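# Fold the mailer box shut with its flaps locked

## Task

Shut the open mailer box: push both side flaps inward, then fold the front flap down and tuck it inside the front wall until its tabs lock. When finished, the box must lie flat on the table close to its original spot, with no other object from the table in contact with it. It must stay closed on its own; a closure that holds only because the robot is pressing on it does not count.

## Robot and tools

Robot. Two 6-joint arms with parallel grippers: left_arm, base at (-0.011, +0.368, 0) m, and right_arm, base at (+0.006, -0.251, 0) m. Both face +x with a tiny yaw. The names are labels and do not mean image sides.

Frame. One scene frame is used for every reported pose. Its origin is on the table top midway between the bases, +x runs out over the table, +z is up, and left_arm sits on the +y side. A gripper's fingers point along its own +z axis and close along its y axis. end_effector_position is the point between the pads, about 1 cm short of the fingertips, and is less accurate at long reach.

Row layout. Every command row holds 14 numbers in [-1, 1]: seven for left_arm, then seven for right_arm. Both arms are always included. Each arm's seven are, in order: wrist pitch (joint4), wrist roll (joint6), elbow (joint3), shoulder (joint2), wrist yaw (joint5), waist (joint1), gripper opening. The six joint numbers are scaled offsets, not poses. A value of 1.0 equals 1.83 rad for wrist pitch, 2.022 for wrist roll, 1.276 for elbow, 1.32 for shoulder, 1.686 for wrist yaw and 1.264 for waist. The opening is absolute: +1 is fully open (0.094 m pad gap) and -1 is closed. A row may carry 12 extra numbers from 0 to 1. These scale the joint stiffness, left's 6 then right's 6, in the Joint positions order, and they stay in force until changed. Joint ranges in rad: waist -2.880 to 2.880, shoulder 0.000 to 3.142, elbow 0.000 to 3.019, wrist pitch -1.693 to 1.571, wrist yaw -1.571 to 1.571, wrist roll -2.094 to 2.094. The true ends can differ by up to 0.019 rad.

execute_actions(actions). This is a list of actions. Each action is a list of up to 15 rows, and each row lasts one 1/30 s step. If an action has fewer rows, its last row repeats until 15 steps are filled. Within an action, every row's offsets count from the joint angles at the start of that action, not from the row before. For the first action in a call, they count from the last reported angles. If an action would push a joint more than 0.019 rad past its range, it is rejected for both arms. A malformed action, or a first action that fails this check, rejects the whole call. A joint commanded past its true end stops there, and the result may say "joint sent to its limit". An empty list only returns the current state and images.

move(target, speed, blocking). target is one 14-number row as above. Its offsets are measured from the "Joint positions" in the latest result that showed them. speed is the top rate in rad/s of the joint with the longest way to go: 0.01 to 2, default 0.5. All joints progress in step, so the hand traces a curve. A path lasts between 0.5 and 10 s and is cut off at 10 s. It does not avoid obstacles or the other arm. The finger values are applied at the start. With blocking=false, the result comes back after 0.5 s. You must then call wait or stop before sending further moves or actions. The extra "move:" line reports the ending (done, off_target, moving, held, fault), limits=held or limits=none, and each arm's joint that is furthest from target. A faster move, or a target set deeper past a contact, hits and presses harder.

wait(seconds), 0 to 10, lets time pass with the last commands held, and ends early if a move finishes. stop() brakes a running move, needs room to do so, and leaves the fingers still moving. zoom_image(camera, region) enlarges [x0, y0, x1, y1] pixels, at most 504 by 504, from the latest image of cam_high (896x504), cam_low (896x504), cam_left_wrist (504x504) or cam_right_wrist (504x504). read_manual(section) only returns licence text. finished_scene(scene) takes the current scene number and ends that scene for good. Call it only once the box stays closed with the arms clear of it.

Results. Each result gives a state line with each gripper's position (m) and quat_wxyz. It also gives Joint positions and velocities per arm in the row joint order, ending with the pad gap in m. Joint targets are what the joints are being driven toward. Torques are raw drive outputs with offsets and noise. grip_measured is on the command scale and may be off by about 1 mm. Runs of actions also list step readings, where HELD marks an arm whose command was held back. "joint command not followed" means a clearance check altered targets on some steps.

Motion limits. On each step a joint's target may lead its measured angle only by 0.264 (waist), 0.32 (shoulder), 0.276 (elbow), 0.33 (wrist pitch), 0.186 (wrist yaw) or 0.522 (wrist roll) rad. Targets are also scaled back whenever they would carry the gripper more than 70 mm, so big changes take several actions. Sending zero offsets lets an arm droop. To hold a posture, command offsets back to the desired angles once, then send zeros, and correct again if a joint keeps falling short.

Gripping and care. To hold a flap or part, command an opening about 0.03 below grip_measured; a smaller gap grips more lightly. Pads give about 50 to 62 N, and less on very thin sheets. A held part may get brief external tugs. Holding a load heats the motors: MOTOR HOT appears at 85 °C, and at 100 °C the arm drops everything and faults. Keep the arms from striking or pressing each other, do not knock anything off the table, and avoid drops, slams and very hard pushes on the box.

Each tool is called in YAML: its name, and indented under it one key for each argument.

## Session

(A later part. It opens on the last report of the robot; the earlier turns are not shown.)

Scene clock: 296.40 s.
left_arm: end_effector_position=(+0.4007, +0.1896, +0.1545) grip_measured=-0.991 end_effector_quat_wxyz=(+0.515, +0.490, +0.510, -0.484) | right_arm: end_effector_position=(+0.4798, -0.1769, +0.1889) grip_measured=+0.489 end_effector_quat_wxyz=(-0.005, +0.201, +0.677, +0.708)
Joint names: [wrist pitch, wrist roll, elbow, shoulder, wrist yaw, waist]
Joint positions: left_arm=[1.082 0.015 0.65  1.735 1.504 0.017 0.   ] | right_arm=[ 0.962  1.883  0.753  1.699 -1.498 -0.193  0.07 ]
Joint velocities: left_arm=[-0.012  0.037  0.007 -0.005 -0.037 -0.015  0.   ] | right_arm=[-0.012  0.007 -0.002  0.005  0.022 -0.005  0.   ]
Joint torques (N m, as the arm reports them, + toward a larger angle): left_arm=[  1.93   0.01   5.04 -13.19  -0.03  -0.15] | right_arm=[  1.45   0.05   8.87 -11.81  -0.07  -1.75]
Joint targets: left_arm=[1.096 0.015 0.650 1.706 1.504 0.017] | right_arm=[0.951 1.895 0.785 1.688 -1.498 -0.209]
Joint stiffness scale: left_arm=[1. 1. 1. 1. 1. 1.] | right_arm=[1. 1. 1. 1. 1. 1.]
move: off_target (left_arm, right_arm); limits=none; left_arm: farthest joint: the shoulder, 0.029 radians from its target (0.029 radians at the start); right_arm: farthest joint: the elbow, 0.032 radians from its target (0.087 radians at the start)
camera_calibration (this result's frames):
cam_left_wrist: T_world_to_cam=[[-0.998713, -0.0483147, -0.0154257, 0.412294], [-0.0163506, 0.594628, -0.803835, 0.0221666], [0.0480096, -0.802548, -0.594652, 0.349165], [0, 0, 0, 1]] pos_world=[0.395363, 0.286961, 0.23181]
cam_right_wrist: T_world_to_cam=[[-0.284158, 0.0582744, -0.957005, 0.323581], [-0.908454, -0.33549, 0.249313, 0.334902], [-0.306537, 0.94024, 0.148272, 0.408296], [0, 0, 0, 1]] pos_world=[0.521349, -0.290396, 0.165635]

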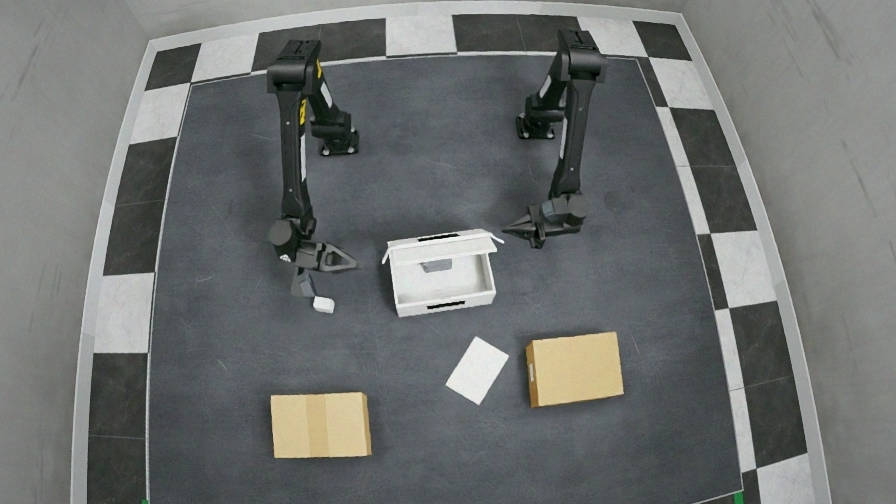

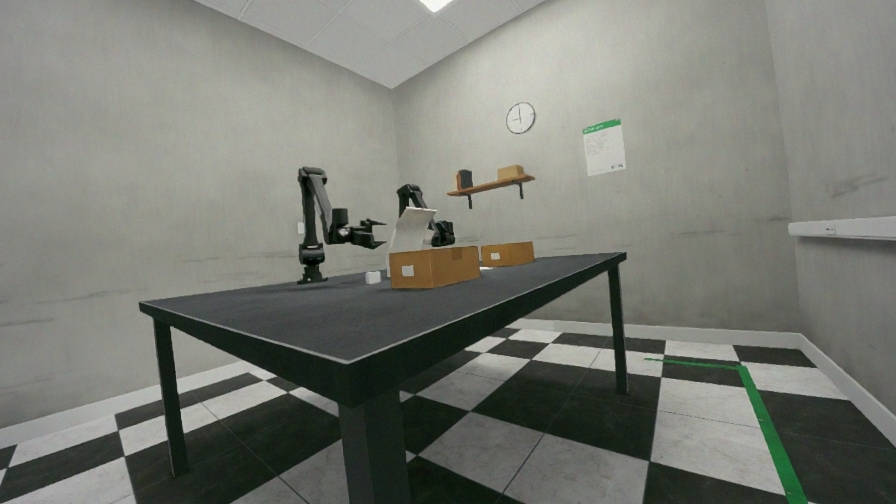

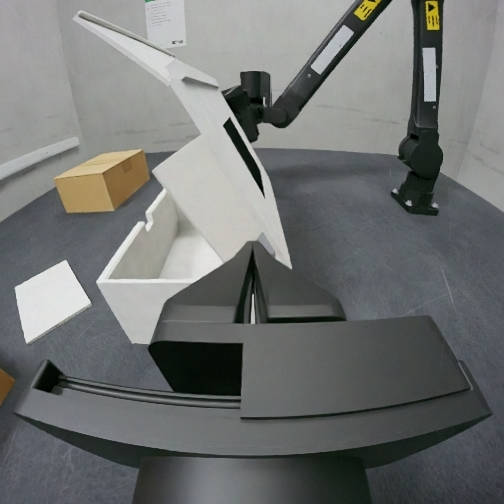

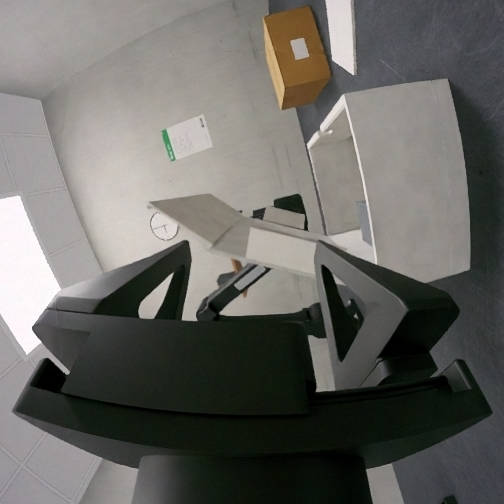

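Advance partway.

move:
  target: [0,0,0,0,0,0,-1, 0,0.07,0,0,0,0.085,0.49]
  speed: 0.1

zoom_image:
  camera: "cam_high"
  region: [320, 190, 570, 340]

zoom_image:
  camera: "cam_low"
  region: [330, 190, 490, 290]

Scene clock: 305.53 s.
left_arm: end_effector_position=(+0.4007, +0.1896, +0.1545) grip_measured=-0.991 end_effector_quat_wxyz=(+0.515, +0.490, +0.510, -0.484) | right_arm: end_effector_position=(+0.4707, -0.1327, +0.1889) grip_measured=+0.489 end_effector_quat_wxyz=(-0.084, +0.213, +0.674, +0.703)
Joint names: [wrist pitch, wrist roll, elbow, shoulder, wrist yaw, waist]
Joint positions: left_arm=[1.082 0.015 0.65  1.735 1.504 0.017 0.   ] | right_arm=[ 0.962  2.012  0.753  1.699 -1.498 -0.099  0.07 ]
Joint velocities: left_arm=[-0.012 -0.022 -0.017 -0.015 -0.007  0.005 -0.001] | right_arm=[-0.002  0.007  0.002 -0.005  0.022 -0.015 -0.   ]
Joint torques (N m, as the arm reports them, + toward a larger angle): left_arm=[  1.25   0.02   5.01 -10.82  -0.03  -0.14] | right_arm=[  2.02   0.07   6.39 -11.22  -0.06   0.51]
Joint targets: left_arm=[1.082 0.015 0.650 1.735 1.504 0.017] | right_arm=[0.962 2.024 0.753 1.699 -1.498 -0.086]
Joint stiffness scale: left_arm=[1. 1. 1. 1. 1. 1.] | right_arm=[1. 1. 1. 1. 1. 1.]
move: done; limits=none; left_arm: farthest joint: the waist, 0.000 radians from its target (0.000 radians at the start); right_arm: farthest joint: the waist, 0.014 radians from its target (0.108 radians at the start)
camera_calibration (this result's frames):
cam_left_wrist: T_world_to_cam=[[-0.998713, -0.0483147, -0.0154257, 0.412294], [-0.0163506, 0.594628, -0.803835, 0.0221666], [0.0480096, -0.802548, -0.594652, 0.349165], [0, 0, 0, 1]] pos_world=[0.395363, 0.286961, 0.23181]
cam_right_wrist: T_world_to_cam=[[-0.40726, 0.0538173, -0.911725, 0.367221], [-0.834818, -0.42682, 0.347712, 0.276104], [-0.37043, 0.902734, 0.218755, 0.375715], [0, 0, 0, 1]] pos_world=[0.519227, -0.241087, 0.156611]

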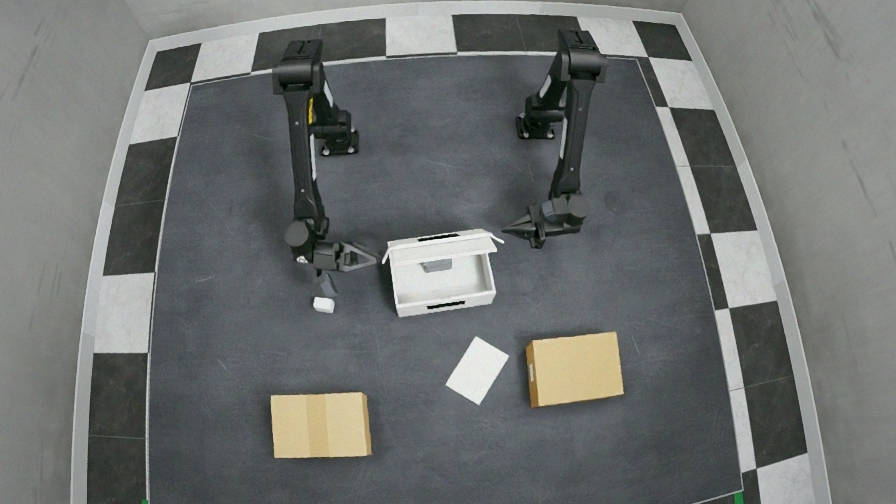

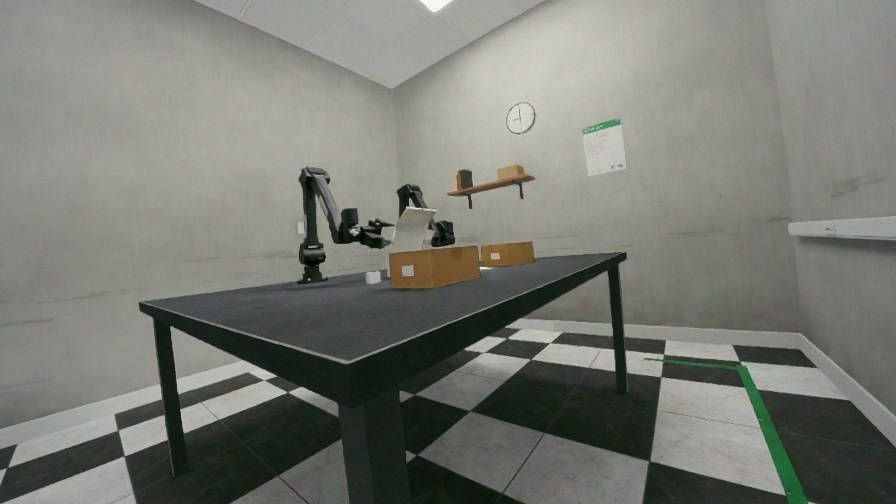

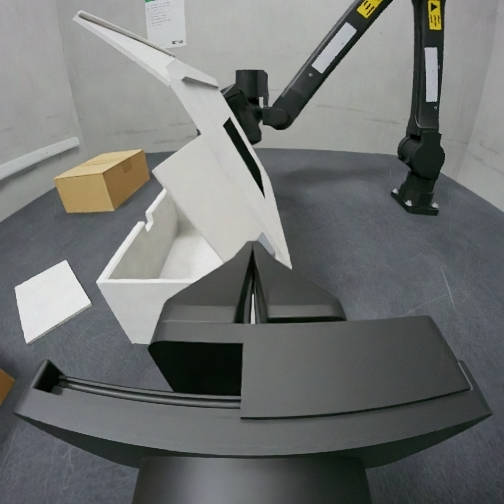

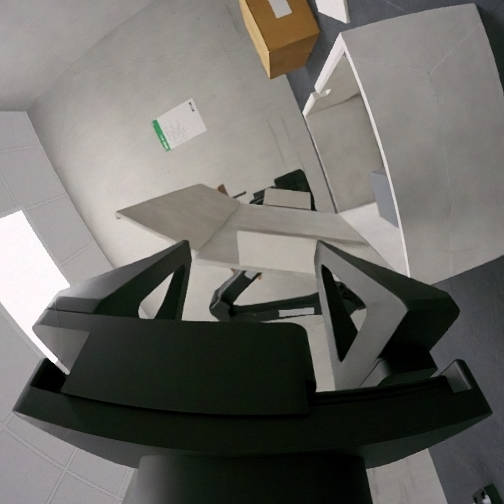

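Region (320, 190, 570, 340) of cam_high's 896x504 image, scaled by 2.016, with more detail than that image has; it fills the top 302 rows of this view, and the rest is white.

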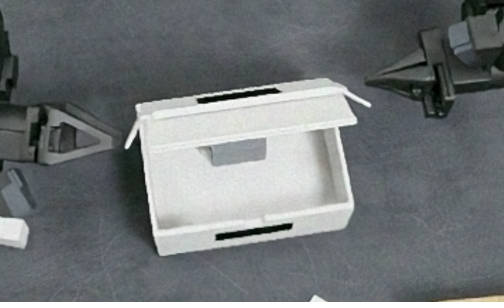

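Region (330, 190, 490, 290) of cam_low's 896x504 image, scaled by 3.150, with more detail than that image has; it fills the top 315 rows of this view, and the rest is white.

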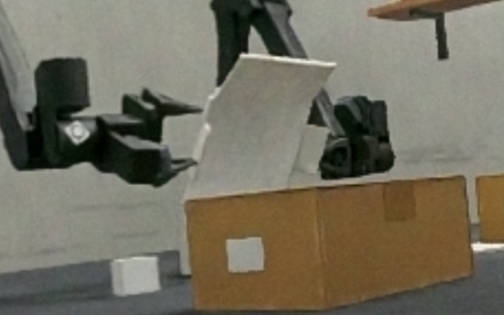

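move:
  target: [0,0,0,0,0,0,-1, 0,0,0,0,0,0.075,-0.04]
  speed: 0.05

zoom_image:
  camera: "cam_high"
  region: [320, 190, 570, 340]

Scene clock: 332.83 s.
left_arm: end_effector_position=(+0.4007, +0.1896, +0.1545) grip_measured=-0.991 end_effector_quat_wxyz=(+0.515, +0.490, +0.510, -0.484) | right_arm: end_effector_position=(+0.4622, -0.1032, +0.1889) grip_measured=-0.038 end_effector_quat_wxyz=(-0.107, +0.192, +0.680, +0.699)
Joint names: [wrist pitch, wrist roll, elbow, shoulder, wrist yaw, waist]
Joint positions: left_arm=[1.082 0.015 0.65  1.735 1.504 0.017 0.   ] | right_arm=[ 0.962  2.013  0.753  1.699 -1.498 -0.035  0.045]
Joint velocities: left_arm=[-0.012  0.007 -0.002 -0.005 -0.037 -0.015 -0.   ] | right_arm=[-0.002  0.022 -0.007 -0.015  0.007 -0.015  0.   ]
Joint torques (N m, as the arm reports them, + toward a larger angle): left_arm=[  1.27   0.01   5.01 -10.85  -0.03  -0.08] | right_arm=[  2.1   -0.13   6.4  -10.91  -0.11   2.22]
Joint targets: left_arm=[1.082 0.015 0.650 1.735 1.504 0.017] | right_arm=[0.962 2.012 0.753 1.699 -1.498 -0.004]
Joint stiffness scale: left_arm=[1. 1. 1. 1. 1. 1.] | right_arm=[1. 1. 1. 1. 1. 1.]
move: off_target (right_arm); limits=none; left_arm: farthest joint: the waist, 0.000 radians from its target (0.000 radians at the start); right_arm: farthest joint: the waist, 0.031 radians from its target (0.095 radians at the start)
camera_calibration (this result's frames):
cam_left_wrist: T_world_to_cam=[[-0.998713, -0.0483147, -0.0154257, 0.412294], [-0.0163506, 0.594628, -0.803835, 0.0221666], [0.0480096, -0.802548, -0.594652, 0.349165], [0, 0, 0, 1]] pos_world=[0.395363, 0.286961, 0.23181]
cam_right_wrist: T_world_to_cam=[[-0.410561, 0.0277096, -0.911412, 0.360924], [-0.805505, -0.479443, 0.348277, 0.262472], [-0.427319, 0.877136, 0.219161, 0.369491], [0, 0, 0, 1]] pos_world=[0.517494, -0.208255, 0.156559]

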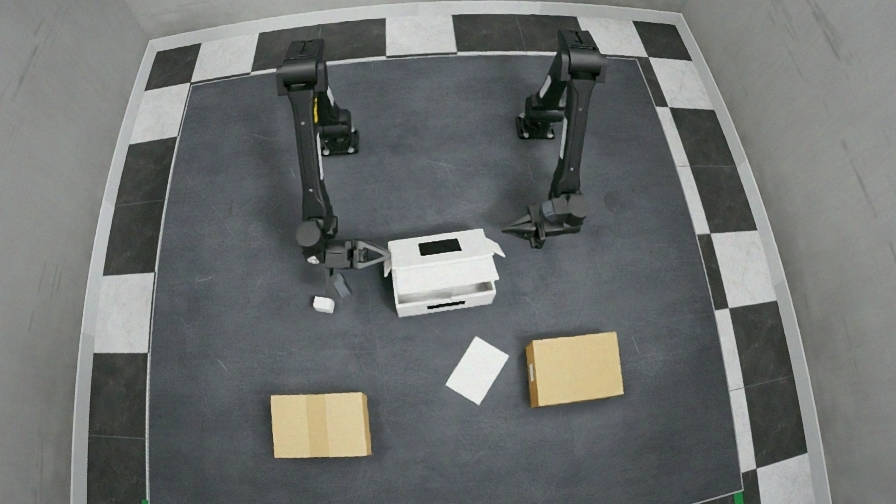

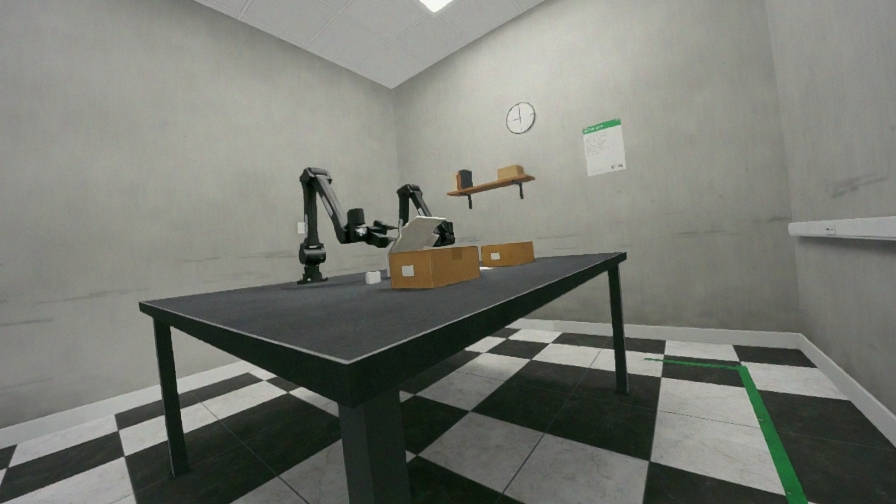

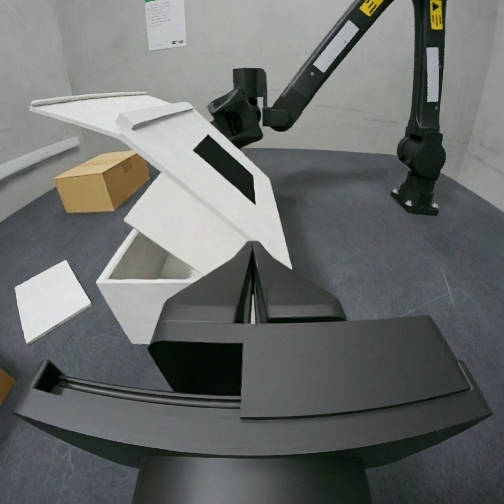

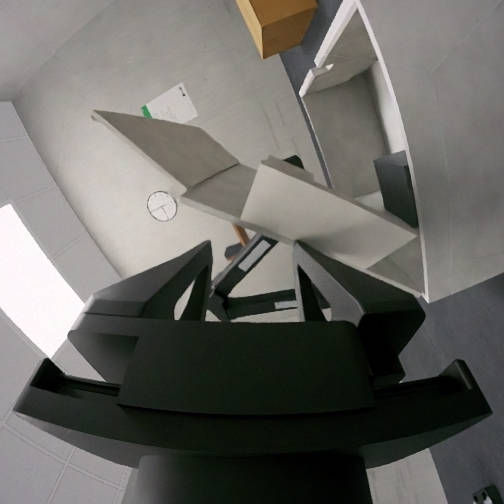

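Region (320, 190, 570, 340) of cam_high's 896x504 image, scaled by 2.016, with more detail than that image has; it fills the top 302 rows of this view, and the rest is white.

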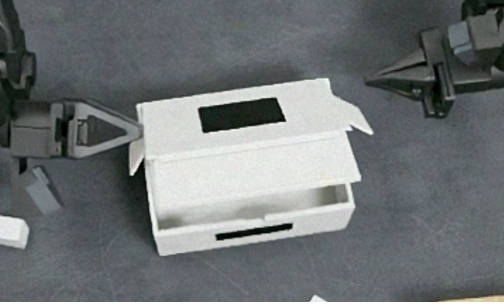

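move:
  target: [-0.162,0,0.265,0.01,0,0.06,-1, 0,0,0,0,0,-0.075,-0.04]
  speed: 0.2

move:
  target: [0,0,0.02,0,0,-0.09,-1, 0,0,0,0,0,0,-0.04]
  speed: 0.15

Scene clock: 364.50 s.
left_arm: end_effector_position=(+0.5044, +0.2240, +0.2237) grip_measured=-0.991 end_effector_quat_wxyz=(+0.535, +0.475, +0.524, -0.463) | right_arm: end_effector_position=(+0.4726, -0.1405, +0.1889) grip_measured=-0.038 end_effector_quat_wxyz=(-0.078, +0.219, +0.672, +0.703)
Joint names: [wrist pitch, wrist roll, elbow, shoulder, wrist yaw, waist]
Joint positions: left_arm=[0.791 0.015 0.951 1.735 1.504 0.087 0.   ] | right_arm=[ 0.962  2.013  0.753  1.699 -1.498 -0.116  0.045]
Joint velocities: left_arm=[-0.002 -0.066 -0.002 -0.005 -0.037  0.005 -0.001] | right_arm=[ 0.007  0.022 -0.007  0.015  0.037 -0.005 -0.001]
Joint torques (N m, as the arm reports them, + toward a larger angle): left_arm=[  0.98   0.02  10.11 -12.13  -0.04   0.41] | right_arm=[  1.97  -0.11   6.35 -11.04  -0.1   -1.04]
Joint targets: left_arm=[0.785 0.015 0.988 1.748 1.504 0.093] | right_arm=[0.962 2.013 0.753 1.699 -1.498 -0.130]
Joint stiffness scale: left_arm=[1. 1. 1. 1. 1. 1.] | right_arm=[1. 1. 1. 1. 1. 1.]
move: off_target (left_arm); limits=none; left_arm: farthest joint: the elbow, 0.037 radians from its target (0.339 radians at the start); right_arm: farthest joint: the waist, 0.014 radians from its target (0.095 radians at the start)
camera_calibration (this result's frames):
cam_left_wrist: T_world_to_cam=[[-0.992624, -0.118226, -0.0268439, 0.533769], [-0.0488267, 0.592518, -0.804076, 0.0759582], [0.110968, -0.796835, -0.59392, 0.379685], [0, 0, 0, 1]] pos_world=[0.491407, 0.320645, 0.300907]
cam_right_wrist: T_world_to_cam=[[-0.406981, 0.0607861, -0.911412, 0.369214], [-0.841604, -0.412803, 0.348277, 0.279447], [-0.355063, 0.90879, 0.219161, 0.376991], [0, 0, 0, 1]] pos_world=[0.519302, -0.249692, 0.156559]

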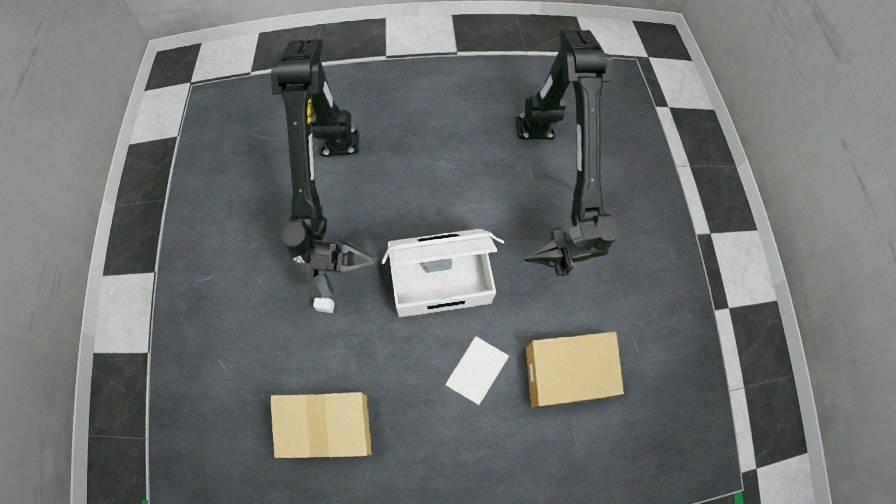

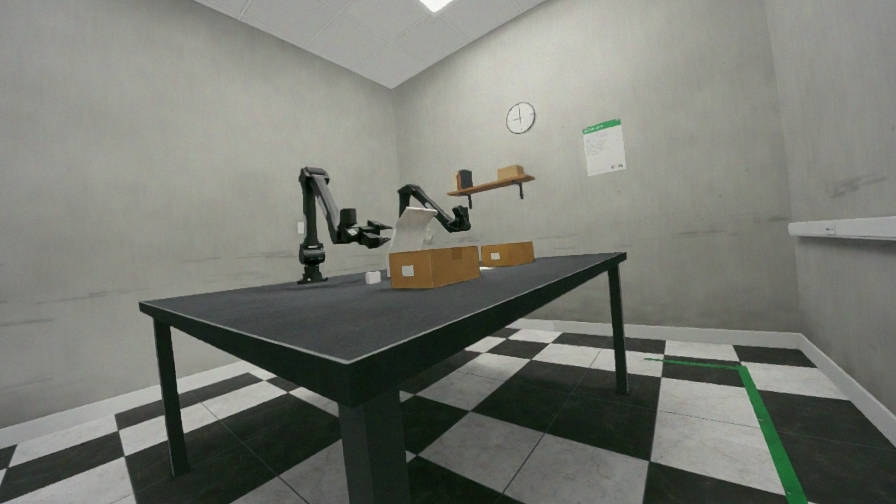

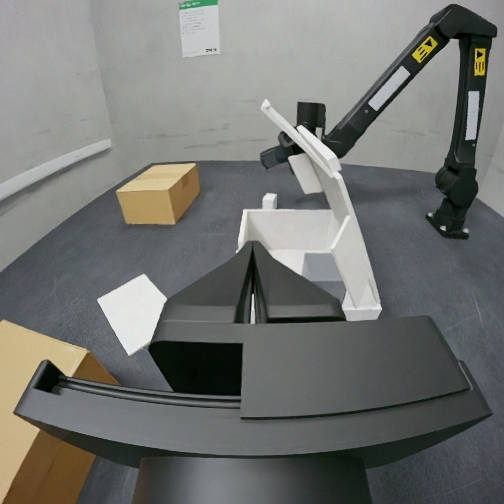

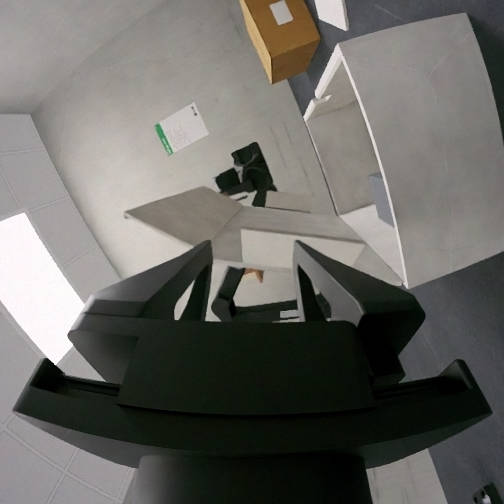

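Scene clock: 365.63 s.
left_arm: end_effector_position=(+0.4850, +0.1672, +0.2236) grip_measured=-0.991 end_effector_quat_wxyz=(+0.508, +0.503, +0.497, -0.492) | right_arm: end_effector_position=(+0.4726, -0.1405, +0.1889) grip_measured=-0.038 end_effector_quat_wxyz=(-0.078, +0.219, +0.672, +0.703)
Joint names: [wrist pitch, wrist roll, elbow, shoulder, wrist yaw, waist]
Joint positions: left_arm=[ 0.791  0.015  0.951  1.735  1.504 -0.025  0.   ] | right_arm=[ 0.962  2.013  0.753  1.699 -1.498 -0.116  0.045]
Joint velocities: left_arm=[-0.002 -0.022 -0.012  0.005 -0.095  0.005 -0.001] | right_arm=[ 0.007 -0.095  0.007  0.005  0.022 -0.015 -0.   ]
Joint torques (N m, as the arm reports them, + toward a larger angle): left_arm=[  1.29   0.01   9.23 -13.23  -0.04  -0.13] | right_arm=[  2.02  -0.1    6.2  -11.36  -0.08  -0.6 ]
Joint targets: left_arm=[0.791 0.015 0.977 1.735 1.504 -0.027] | right_arm=[0.962 2.013 0.753 1.699 -1.498 -0.116]
Joint stiffness scale: left_arm=[1. 1. 1. 1. 1. 1.] | right_arm=[1. 1. 1. 1. 1. 1.]
move: off_target (left_arm); limits=none; left_arm: farthest joint: the elbow, 0.026 radians from its target (0.025 radians at the start); right_arm: farthest joint: the waist, 0.000 radians from its target (0.000 radians at the start)
camera_calibration (this result's frames):
cam_left_wrist: T_world_to_cam=[[-0.999629, -0.00638953, -0.0264634, 0.49234], [0.0174877, 0.594277, -0.80407, 0.0760868], [0.0208642, -0.804235, -0.593945, 0.38146], [0, 0, 0, 1]] pos_world=[0.482868, 0.264712, 0.300774]
cam_right_wrist: T_world_to_cam=[[-0.406981, 0.0607861, -0.911412, 0.369214], [-0.841604, -0.412803, 0.348277, 0.279447], [-0.355063, 0.90879, 0.219161, 0.376991], [0, 0, 0, 1]] pos_world=[0.519302, -0.249692, 0.156559]

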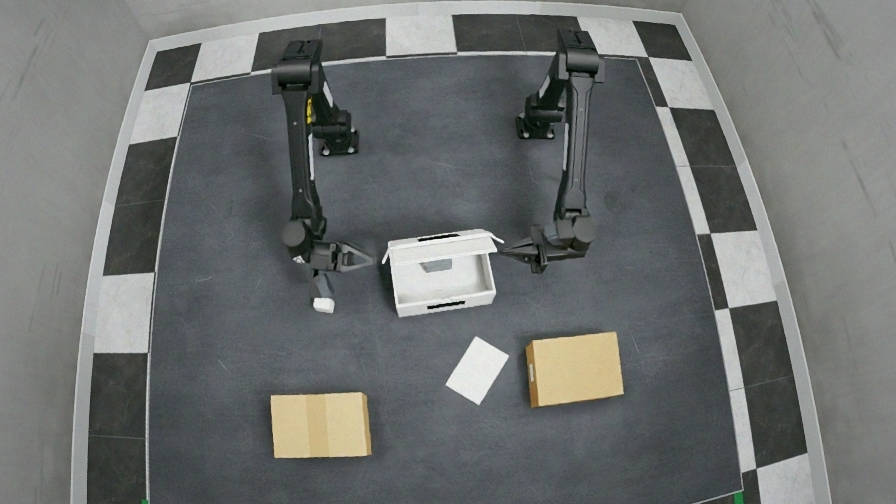

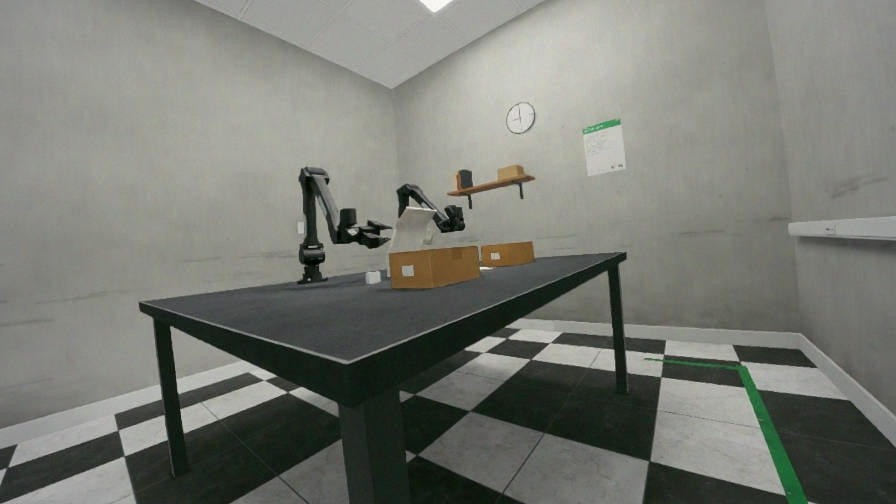

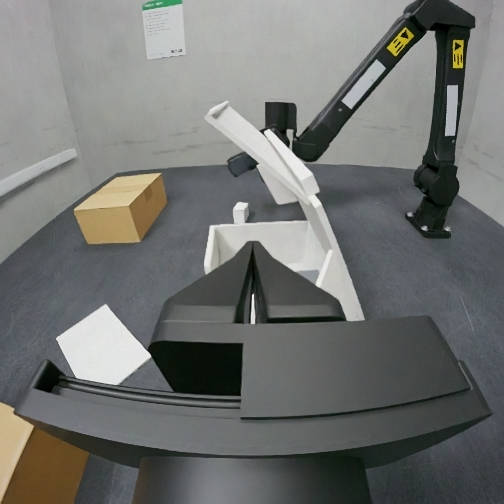

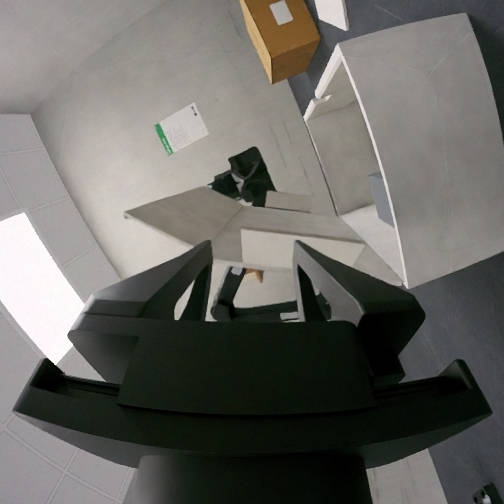

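move:
  target: [0,0,0.02,0,0,-0.09,-1, 0,0,0,0,0,0,-0.04]
  speed: 0.1

Scene clock: 372.90 s.
left_arm: end_effector_position=(+0.4598, +0.1138, +0.2236) grip_measured=-0.991 end_effector_quat_wxyz=(+0.480, +0.530, +0.468, -0.520) | right_arm: end_effector_position=(+0.4726, -0.1405, +0.1889) grip_measured=-0.038 end_effector_quat_wxyz=(-0.078, +0.219, +0.672, +0.703)
Joint names: [wrist pitch, wrist roll, elbow, shoulder, wrist yaw, waist]
Joint positions: left_arm=[ 0.791  0.015  0.951  1.735  1.504 -0.136  0.   ] | right_arm=[ 0.962  2.013  0.753  1.699 -1.498 -0.116  0.045]
Joint velocities: left_arm=[ 0.017  0.007  0.002 -0.005 -0.007 -0.005  0.001] | right_arm=[ 0.007 -0.007  0.012  0.005  0.007 -0.005 -0.001]
Joint torques (N m, as the arm reports them, + toward a larger angle): left_arm=[  1.28   0.02   9.2  -13.24  -0.03  -0.51] | right_arm=[  2.03  -0.09   6.4  -10.83  -0.05  -0.47]
Joint targets: left_arm=[0.791 0.015 0.976 1.735 1.504 -0.139] | right_arm=[0.962 2.013 0.753 1.699 -1.498 -0.116]
Joint stiffness scale: left_arm=[1. 1. 1. 1. 1. 1.] | right_arm=[1. 1. 1. 1. 1. 1.]
move: off_target (left_arm); limits=none; left_arm: farthest joint: the elbow, 0.026 radians from its target (0.026 radians at the start); right_arm: farthest joint: the waist, 0.000 radians from its target (0.000 radians at the start)
camera_calibration (this result's frames):
cam_left_wrist: T_world_to_cam=[[-0.994264, 0.103632, -0.0264634, 0.451902], [0.0827659, 0.588746, -0.80407, 0.0788447], [-0.067747, -0.801648, -0.593945, 0.379528], [0, 0, 0, 1]] pos_world=[0.468496, 0.210997, 0.300774]
cam_right_wrist: T_world_to_cam=[[-0.406981, 0.0607861, -0.911412, 0.369214], [-0.841604, -0.412803, 0.348277, 0.279447], [-0.355063, 0.90879, 0.219161, 0.376991], [0, 0, 0, 1]] pos_world=[0.519302, -0.249692, 0.156559]

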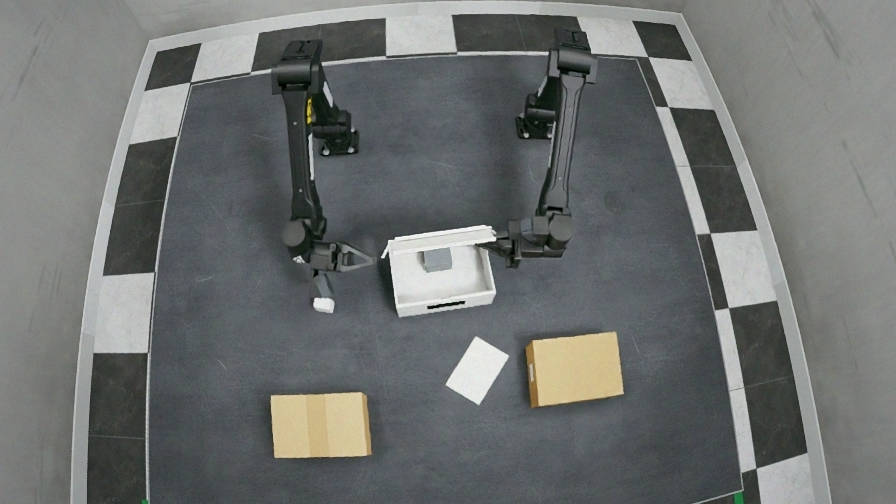

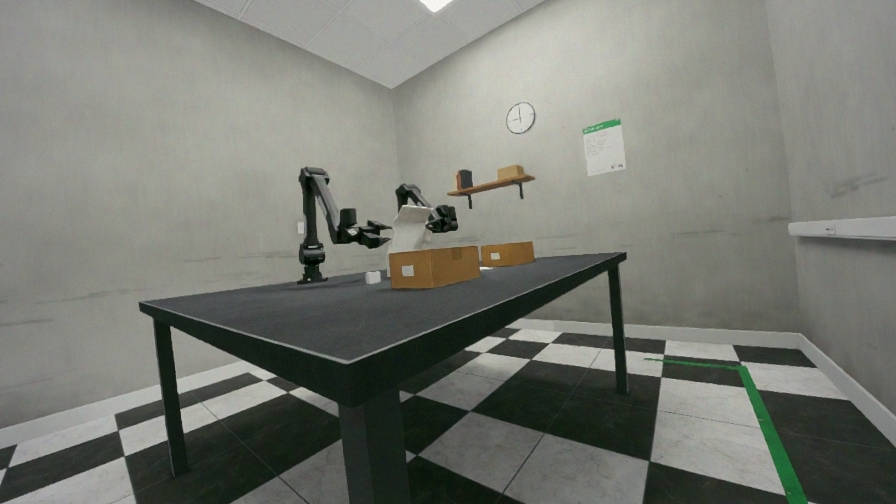

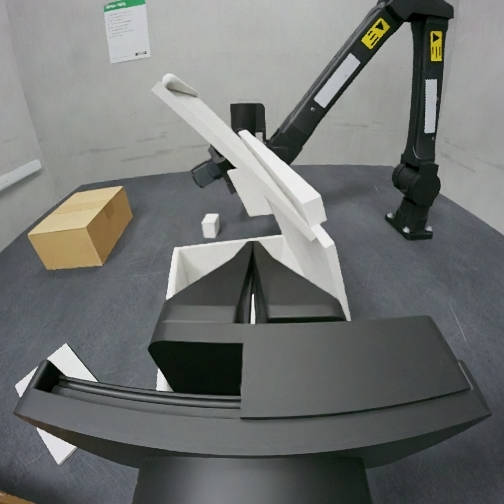

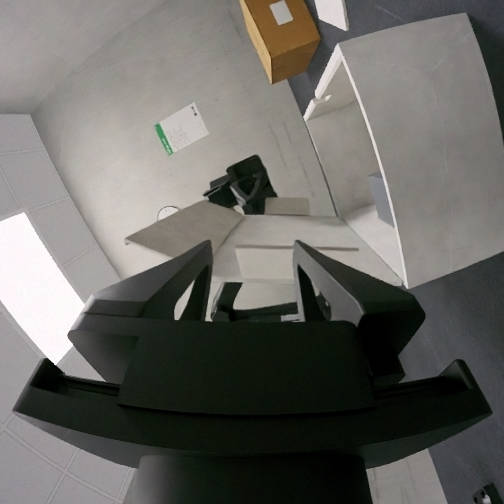

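move:
  target: [0,0,0.02,0,0,0.025,-1, 0,0,0,0,0,0.1,-0.04]
  speed: 0.06

zoom_image:
  camera: "cam_high"
  region: [320, 190, 570, 340]

Scene clock: 384.90 s.
left_arm: end_effector_position=(+0.4664, +0.1263, +0.2236) grip_measured=-0.991 end_effector_quat_wxyz=(+0.487, +0.524, +0.475, -0.513) | right_arm: end_effector_position=(+0.4594, -0.0948, +0.1889) grip_measured=-0.038 end_effector_quat_wxyz=(-0.113, +0.186, +0.682, +0.698)
Joint names: [wrist pitch, wrist roll, elbow, shoulder, wrist yaw, waist]
Joint positions: left_arm=[ 0.791  0.015  0.951  1.735  1.504 -0.109  0.   ] | right_arm=[ 0.962  2.013  0.753  1.699 -1.498 -0.017  0.045]
Joint velocities: left_arm=[-0.022  0.051 -0.002  0.005 -0.022 -0.005 -0.001] | right_arm=[ 0.007 -0.081  0.007  0.005  0.051 -0.005  0.   ]
Joint torques (N m, as the arm reports them, + toward a larger angle): left_arm=[  1.28   0.02   9.17 -13.18  -0.04   0.09] | right_arm=[  1.96  -0.06   6.45 -10.59  -0.11   1.62]
Joint targets: left_arm=[0.791 0.015 0.976 1.735 1.504 -0.104] | right_arm=[0.962 2.013 0.753 1.699 -1.498 0.010]
Joint stiffness scale: left_arm=[1. 1. 1. 1. 1. 1.] | right_arm=[1. 1. 1. 1. 1. 1.]
move: off_target (left_arm, right_arm); limits=none; left_arm: farthest joint: the elbow, 0.026 radians from its target (0.026 radians at the start); right_arm: farthest joint: the waist, 0.027 radians from its target (0.126 radians at the start)
camera_calibration (this result's frames):
cam_left_wrist: T_world_to_cam=[[-0.996647, 0.077428, -0.0264634, 0.461521], [0.0672422, 0.59072, -0.80407, 0.0779464], [-0.0466251, -0.803153, -0.593945, 0.380315], [0, 0, 0, 1]] pos_world=[0.472464, 0.223672, 0.300774]
cam_right_wrist: T_world_to_cam=[[-0.411, 0.0201877, -0.911412, 0.359036], [-0.796591, -0.494111, 0.348277, 0.258729], [-0.443308, 0.869165, 0.219161, 0.367589], [0, 0, 0, 1]] pos_world=[0.51662, -0.198903, 0.156559]

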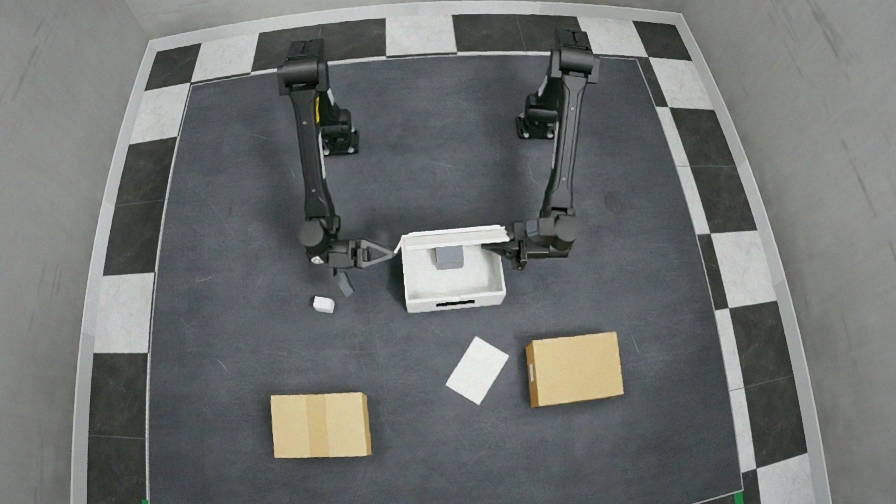

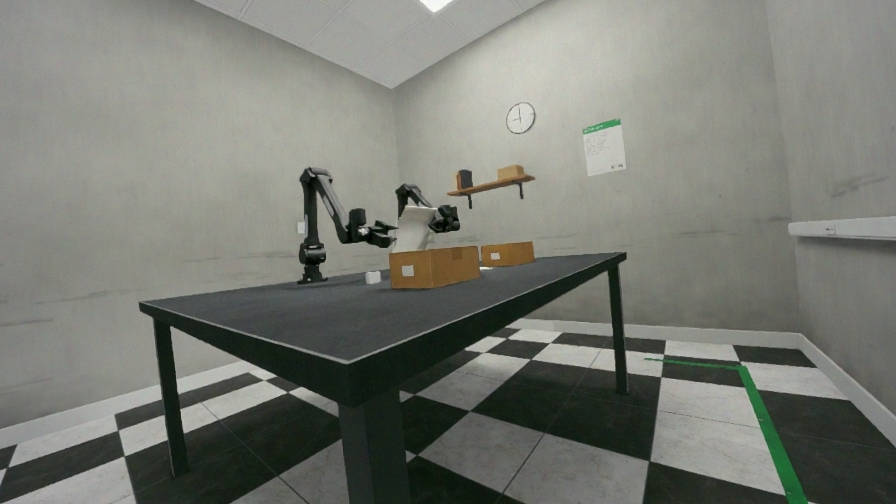

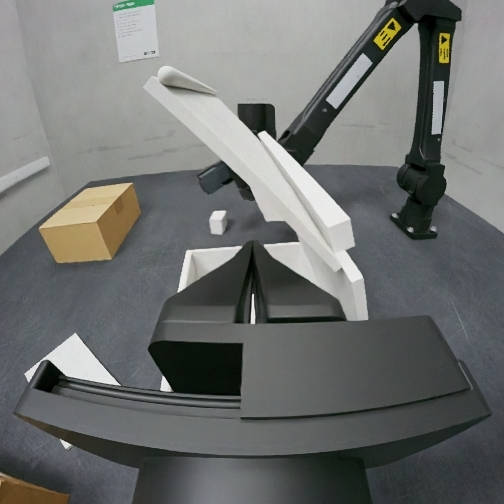

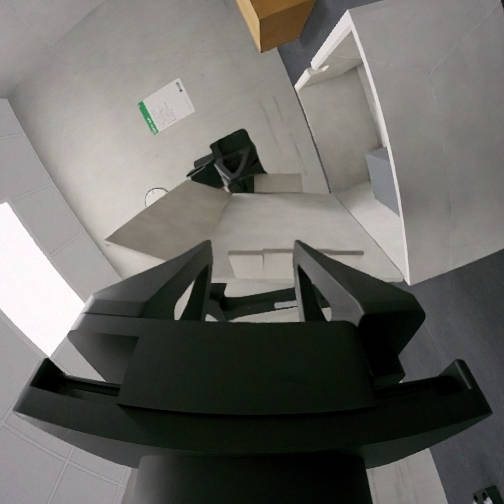

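Region (320, 190, 570, 340) of cam_high's 896x504 image, scaled by 2.016, with more detail than that image has; it fills the top 302 rows of this view, and the rest is white.

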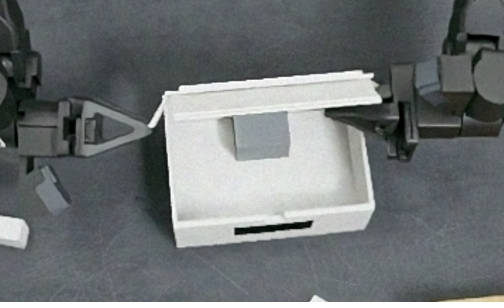

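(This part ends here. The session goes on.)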